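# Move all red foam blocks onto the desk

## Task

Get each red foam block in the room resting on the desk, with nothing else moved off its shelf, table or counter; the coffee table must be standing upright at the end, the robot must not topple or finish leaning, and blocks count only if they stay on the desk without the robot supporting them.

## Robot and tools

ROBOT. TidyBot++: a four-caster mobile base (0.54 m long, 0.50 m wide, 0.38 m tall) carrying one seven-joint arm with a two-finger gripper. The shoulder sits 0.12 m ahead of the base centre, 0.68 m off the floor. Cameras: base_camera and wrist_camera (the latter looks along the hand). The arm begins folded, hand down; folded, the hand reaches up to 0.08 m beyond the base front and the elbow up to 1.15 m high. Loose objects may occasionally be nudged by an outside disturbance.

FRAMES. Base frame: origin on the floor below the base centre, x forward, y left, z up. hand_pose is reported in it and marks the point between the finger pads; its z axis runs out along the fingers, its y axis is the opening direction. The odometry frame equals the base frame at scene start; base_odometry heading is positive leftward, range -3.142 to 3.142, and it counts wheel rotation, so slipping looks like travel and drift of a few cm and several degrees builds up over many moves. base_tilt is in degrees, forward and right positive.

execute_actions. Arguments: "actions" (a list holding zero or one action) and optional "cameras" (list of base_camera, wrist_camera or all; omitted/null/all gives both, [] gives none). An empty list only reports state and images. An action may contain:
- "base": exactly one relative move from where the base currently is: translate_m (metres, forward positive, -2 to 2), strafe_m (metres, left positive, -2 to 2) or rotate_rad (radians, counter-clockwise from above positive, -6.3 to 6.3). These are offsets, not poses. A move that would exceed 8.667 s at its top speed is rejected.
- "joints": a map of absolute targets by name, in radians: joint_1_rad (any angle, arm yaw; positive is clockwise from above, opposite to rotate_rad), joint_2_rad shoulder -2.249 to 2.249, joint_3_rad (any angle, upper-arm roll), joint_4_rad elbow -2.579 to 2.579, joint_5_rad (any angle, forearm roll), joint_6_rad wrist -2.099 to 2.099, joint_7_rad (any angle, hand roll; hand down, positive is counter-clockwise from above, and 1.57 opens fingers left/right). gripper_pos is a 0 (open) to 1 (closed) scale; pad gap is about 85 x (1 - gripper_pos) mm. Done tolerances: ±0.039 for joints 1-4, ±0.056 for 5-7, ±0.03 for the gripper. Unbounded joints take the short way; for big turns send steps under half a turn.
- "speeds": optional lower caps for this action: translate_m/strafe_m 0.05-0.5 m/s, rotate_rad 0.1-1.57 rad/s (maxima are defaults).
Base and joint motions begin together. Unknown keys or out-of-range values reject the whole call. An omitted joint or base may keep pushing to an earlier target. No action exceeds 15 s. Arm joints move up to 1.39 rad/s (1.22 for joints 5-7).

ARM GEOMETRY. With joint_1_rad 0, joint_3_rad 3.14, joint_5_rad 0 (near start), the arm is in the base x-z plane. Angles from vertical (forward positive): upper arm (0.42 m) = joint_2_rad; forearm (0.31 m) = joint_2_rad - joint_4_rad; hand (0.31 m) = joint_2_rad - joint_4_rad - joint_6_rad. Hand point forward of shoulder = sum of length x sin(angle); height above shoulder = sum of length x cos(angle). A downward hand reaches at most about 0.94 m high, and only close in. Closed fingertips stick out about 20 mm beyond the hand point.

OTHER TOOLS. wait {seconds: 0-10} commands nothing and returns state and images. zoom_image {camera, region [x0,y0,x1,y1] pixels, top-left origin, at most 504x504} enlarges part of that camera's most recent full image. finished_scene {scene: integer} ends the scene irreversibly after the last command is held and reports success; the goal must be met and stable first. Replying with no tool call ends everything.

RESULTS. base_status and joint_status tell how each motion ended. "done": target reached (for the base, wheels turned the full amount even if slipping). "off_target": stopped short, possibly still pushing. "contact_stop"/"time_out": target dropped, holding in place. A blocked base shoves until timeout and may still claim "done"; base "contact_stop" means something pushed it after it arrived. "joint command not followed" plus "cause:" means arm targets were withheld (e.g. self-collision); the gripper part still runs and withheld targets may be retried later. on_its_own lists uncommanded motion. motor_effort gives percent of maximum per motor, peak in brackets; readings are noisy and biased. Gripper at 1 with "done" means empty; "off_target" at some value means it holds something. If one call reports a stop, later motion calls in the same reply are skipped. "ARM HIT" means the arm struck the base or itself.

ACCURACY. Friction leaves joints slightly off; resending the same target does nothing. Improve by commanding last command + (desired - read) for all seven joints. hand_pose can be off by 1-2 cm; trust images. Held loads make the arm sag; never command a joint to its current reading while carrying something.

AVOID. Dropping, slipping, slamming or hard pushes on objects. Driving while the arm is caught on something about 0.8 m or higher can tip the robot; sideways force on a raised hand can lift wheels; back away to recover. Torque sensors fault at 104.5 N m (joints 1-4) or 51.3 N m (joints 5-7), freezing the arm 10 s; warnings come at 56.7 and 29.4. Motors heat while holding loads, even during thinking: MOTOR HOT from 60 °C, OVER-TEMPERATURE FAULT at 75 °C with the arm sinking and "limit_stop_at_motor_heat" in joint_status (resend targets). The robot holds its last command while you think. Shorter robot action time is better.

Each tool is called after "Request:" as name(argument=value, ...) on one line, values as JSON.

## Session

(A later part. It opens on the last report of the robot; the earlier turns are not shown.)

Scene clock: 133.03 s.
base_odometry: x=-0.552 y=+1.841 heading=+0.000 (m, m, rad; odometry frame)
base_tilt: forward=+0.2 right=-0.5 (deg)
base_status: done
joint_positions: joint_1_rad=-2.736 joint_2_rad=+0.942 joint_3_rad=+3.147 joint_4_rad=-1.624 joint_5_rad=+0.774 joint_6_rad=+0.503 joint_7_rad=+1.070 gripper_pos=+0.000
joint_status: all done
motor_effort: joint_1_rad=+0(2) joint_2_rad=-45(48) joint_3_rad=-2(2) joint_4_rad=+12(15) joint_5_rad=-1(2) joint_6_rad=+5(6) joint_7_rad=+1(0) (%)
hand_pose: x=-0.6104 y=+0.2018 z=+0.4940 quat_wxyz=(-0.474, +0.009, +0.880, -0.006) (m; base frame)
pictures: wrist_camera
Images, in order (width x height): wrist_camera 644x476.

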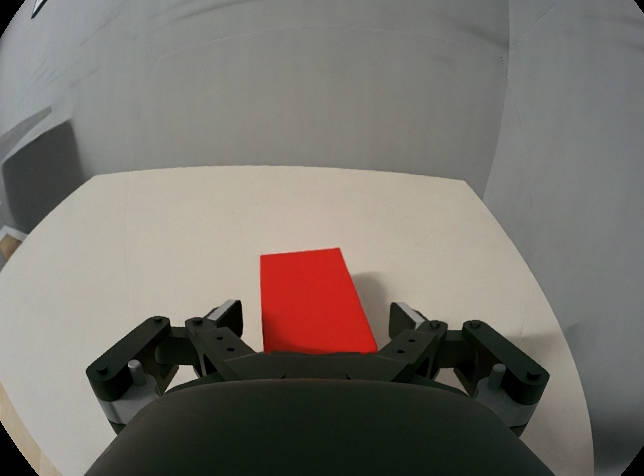

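Request:
execute_actions(actions=[{"joints": {"joint_2_rad": 0.959, "gripper_pos": 0.7}}], cameras=["wrist_camera"])

Scene clock: 134.47 s.
base_odometry: x=-0.552 y=+1.841 heading=+0.000 (m, m, rad; odometry frame)
base_tilt: forward=+0.2 right=-0.5 (deg)
base_status: not commanded
joint_positions: joint_1_rad=-2.735 joint_2_rad=+0.944 joint_3_rad=+3.147 joint_4_rad=-1.623 joint_5_rad=+0.774 joint_6_rad=+0.507 joint_7_rad=+1.070 gripper_pos=+0.390
joint_status: gripper_pos off_target (ended at +0.390, target +0.700); the others done
motor_effort: joint_1_rad=+0(2) joint_2_rad=-44(47) joint_3_rad=-2(3) joint_4_rad=+12(13) joint_5_rad=-1(1) joint_6_rad=+5(6) joint_7_rad=+0(1) (%)
hand_pose: x=-0.6113 y=+0.2015 z=+0.4941 quat_wxyz=(-0.476, +0.009, +0.879, -0.007) (m; base frame)
pictures: wrist_camera
Images, in order (width x height): wrist_camera 644x476.

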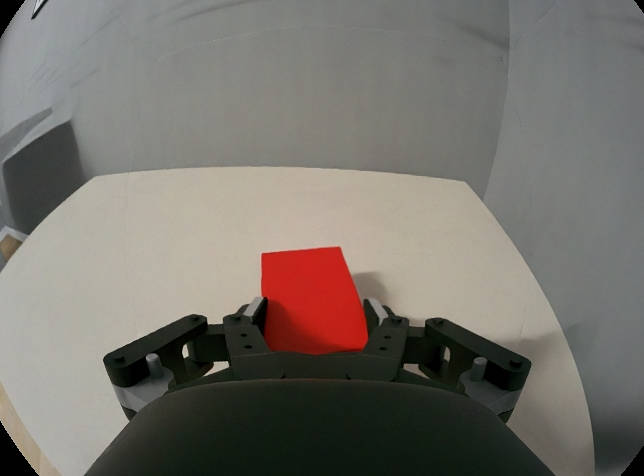

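Request:
execute_actions(actions=[{"base": {"strafe_m": -0.35}, "joints": {"joint_1_rad": -3.722, "joint_2_rad": 0.54, "joint_3_rad": 3.14, "joint_4_rad": -0.992, "joint_5_rad": -0.02, "joint_6_rad": -0.417, "joint_7_rad": 1.577, "gripper_pos": 0.7}}], cameras=["wrist_camera"])

Scene clock: 141.73 s.
base_odometry: x=-0.552 y=+1.491 heading=+0.000 (m, m, rad; odometry frame)
base_tilt: forward=+0.2 right=-0.4 (deg)
base_status: done
joint_positions: joint_1_rad=-3.710 joint_2_rad=+0.556 joint_3_rad=+3.130 joint_4_rad=-1.009 joint_5_rad=-0.001 joint_6_rad=-0.396 joint_7_rad=+1.544 gripper_pos=+0.390
joint_status: gripper_pos off_target (ended at +0.390, target +0.700); the others done
motor_effort: joint_1_rad=+0(8) joint_2_rad=-43(51) joint_3_rad=+0(5) joint_4_rad=+20(21) joint_5_rad=+0(1) joint_6_rad=+7(8) joint_7_rad=+0(1) (%)
hand_pose: x=-0.5711 y=-0.4509 z=+0.9224 quat_wxyz=(-0.530, -0.225, +0.800, -0.169) (m; base frame)
pictures: wrist_camera
Images, in order (width x height): wrist_camera 644x476.

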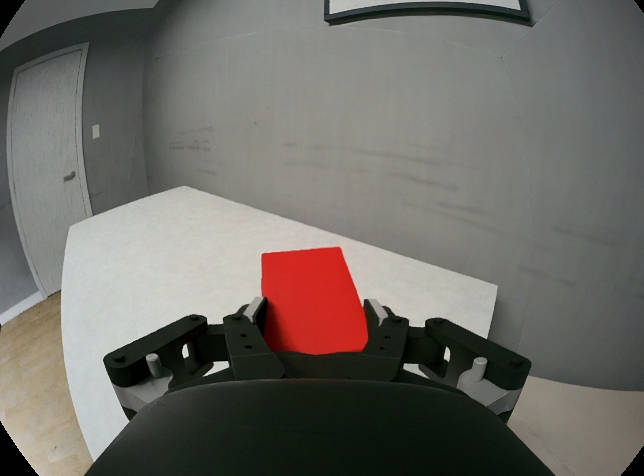

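Request:
execute_actions(actions=[{"joints": {"joint_2_rad": 0.742, "gripper_pos": 0.7}}], cameras=["wrist_camera"])

Scene clock: 144.20 s.
base_odometry: x=-0.552 y=+1.491 heading=+0.000 (m, m, rad; odometry frame)
base_tilt: forward=+0.2 right=-0.4 (deg)
base_status: not commanded
joint_positions: joint_1_rad=-3.711 joint_2_rad=+0.746 joint_3_rad=+3.130 joint_4_rad=-0.998 joint_5_rad=-0.001 joint_6_rad=-0.398 joint_7_rad=+1.545 gripper_pos=+0.390
joint_status: gripper_pos off_target (ended at +0.390, target +0.700); the others done
motor_effort: joint_1_rad=+0(2) joint_2_rad=-47(53) joint_3_rad=+0(1) joint_4_rad=+20(22) joint_5_rad=+0(0) joint_6_rad=+7(8) joint_7_rad=+0(0) (%)
hand_pose: x=-0.5984 y=-0.4687 z=+0.7688 quat_wxyz=(-0.457, -0.237, +0.845, -0.146) (m; base frame)
pictures: wrist_camera
Images, in order (width x height): wrist_camera 644x476.

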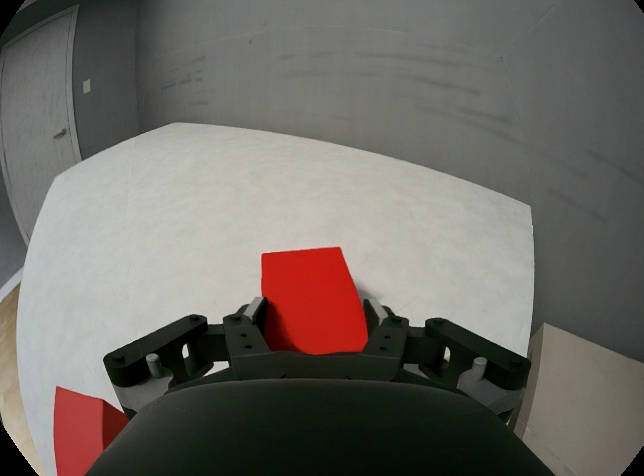

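Request:
execute_actions(actions=[{"joints": {"joint_2_rad": 0.768, "gripper_pos": 0.7}}], cameras=["wrist_camera"])

Scene clock: 145.37 s.
base_odometry: x=-0.552 y=+1.491 heading=+0.000 (m, m, rad; odometry frame)
base_tilt: forward=+0.2 right=-0.4 (deg)
base_status: not commanded
joint_positions: joint_1_rad=-3.711 joint_2_rad=+0.752 joint_3_rad=+3.130 joint_4_rad=-0.997 joint_5_rad=-0.001 joint_6_rad=-0.398 joint_7_rad=+1.545 gripper_pos=+0.390
joint_status: gripper_pos off_target (ended at +0.390, target +0.700); the others done
motor_effort: joint_1_rad=+0(0) joint_2_rad=-45(48) joint_3_rad=-1(1) joint_4_rad=+18(20) joint_5_rad=+0(0) joint_6_rad=+5(6) joint_7_rad=+0(0) (%)
hand_pose: x=-0.5991 y=-0.4691 z=+0.7637 quat_wxyz=(-0.454, -0.237, +0.846, -0.145) (m; base frame)
pictures: wrist_camera
Images, in order (width x height): wrist_camera 644x476.

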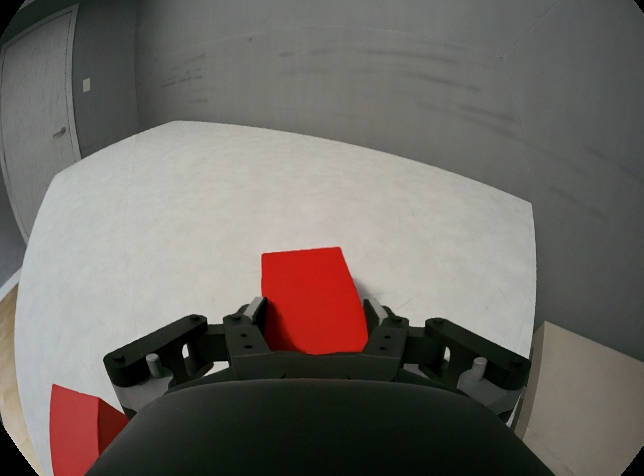

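Contact confirmed (efforts dropped). Releasing.

Request:
execute_actions(actions=[{"joints": {"joint_2_rad": 0.752, "gripper_pos": 0.0}}], cameras=["wrist_camera"])

Scene clock: 146.70 s.
base_odometry: x=-0.552 y=+1.491 heading=+0.000 (m, m, rad; odometry frame)
base_tilt: forward=+0.2 right=-0.4 (deg)
base_status: not commanded
joint_positions: joint_1_rad=-3.711 joint_2_rad=+0.752 joint_3_rad=+3.130 joint_4_rad=-0.997 joint_5_rad=-0.001 joint_6_rad=-0.398 joint_7_rad=+1.545 gripper_pos=+0.000
joint_status: all done
motor_effort: joint_1_rad=+0(0) joint_2_rad=-48(49) joint_3_rad=-1(1) joint_4_rad=+20(21) joint_5_rad=+1(0) joint_6_rad=+6(6) joint_7_rad=+0(0) (%)
hand_pose: x=-0.5992 y=-0.4691 z=+0.7640 quat_wxyz=(-0.454, -0.237, +0.846, -0.145) (m; base frame)
pictures: wrist_camera
Images, in order (width x height): wrist_camera 644x476.

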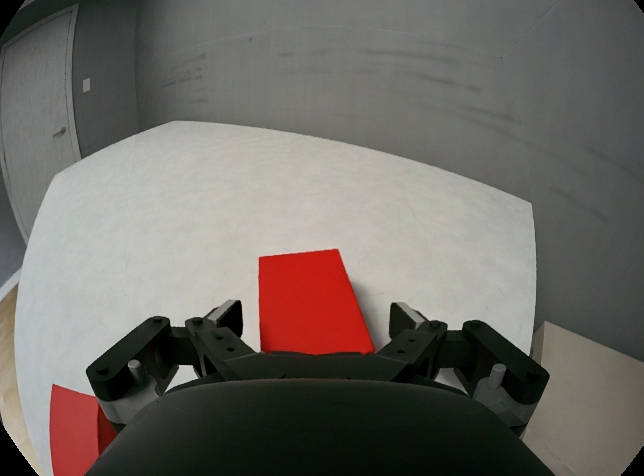

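Request:
execute_actions(actions=[{"joints": {"joint_2_rad": 0.66}}], cameras=["wrist_camera"])

Scene clock: 148.37 s.
base_odometry: x=-0.552 y=+1.491 heading=+0.000 (m, m, rad; odometry frame)
base_tilt: forward=+0.3 right=-0.4 (deg)
base_status: not commanded
joint_positions: joint_1_rad=-3.711 joint_2_rad=+0.662 joint_3_rad=+3.130 joint_4_rad=-0.996 joint_5_rad=-0.001 joint_6_rad=-0.398 joint_7_rad=+1.545 gripper_pos=+0.000
joint_status: all done
motor_effort: joint_1_rad=+0(0) joint_2_rad=-45(51) joint_3_rad=-1(1) joint_4_rad=+20(21) joint_5_rad=+0(0) joint_6_rad=+7(7) joint_7_rad=+0(0) (%)
hand_pose: x=-0.5901 y=-0.4634 z=+0.8411 quat_wxyz=(-0.492, -0.231, +0.824, -0.157) (m; base frame)
pictures: wrist_camera
Images, in order (width x height): wrist_camera 644x476.

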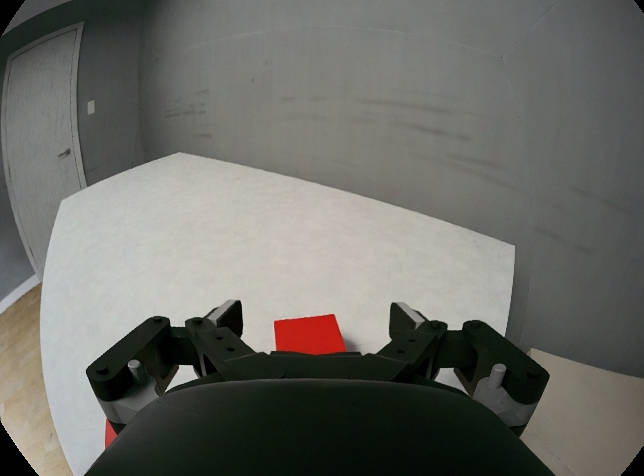

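Both blocks are on the desk, the hand is clear, and the coffee table is upright.

Request:
finished_scene(scene=2)

The scene is finished: the task was done.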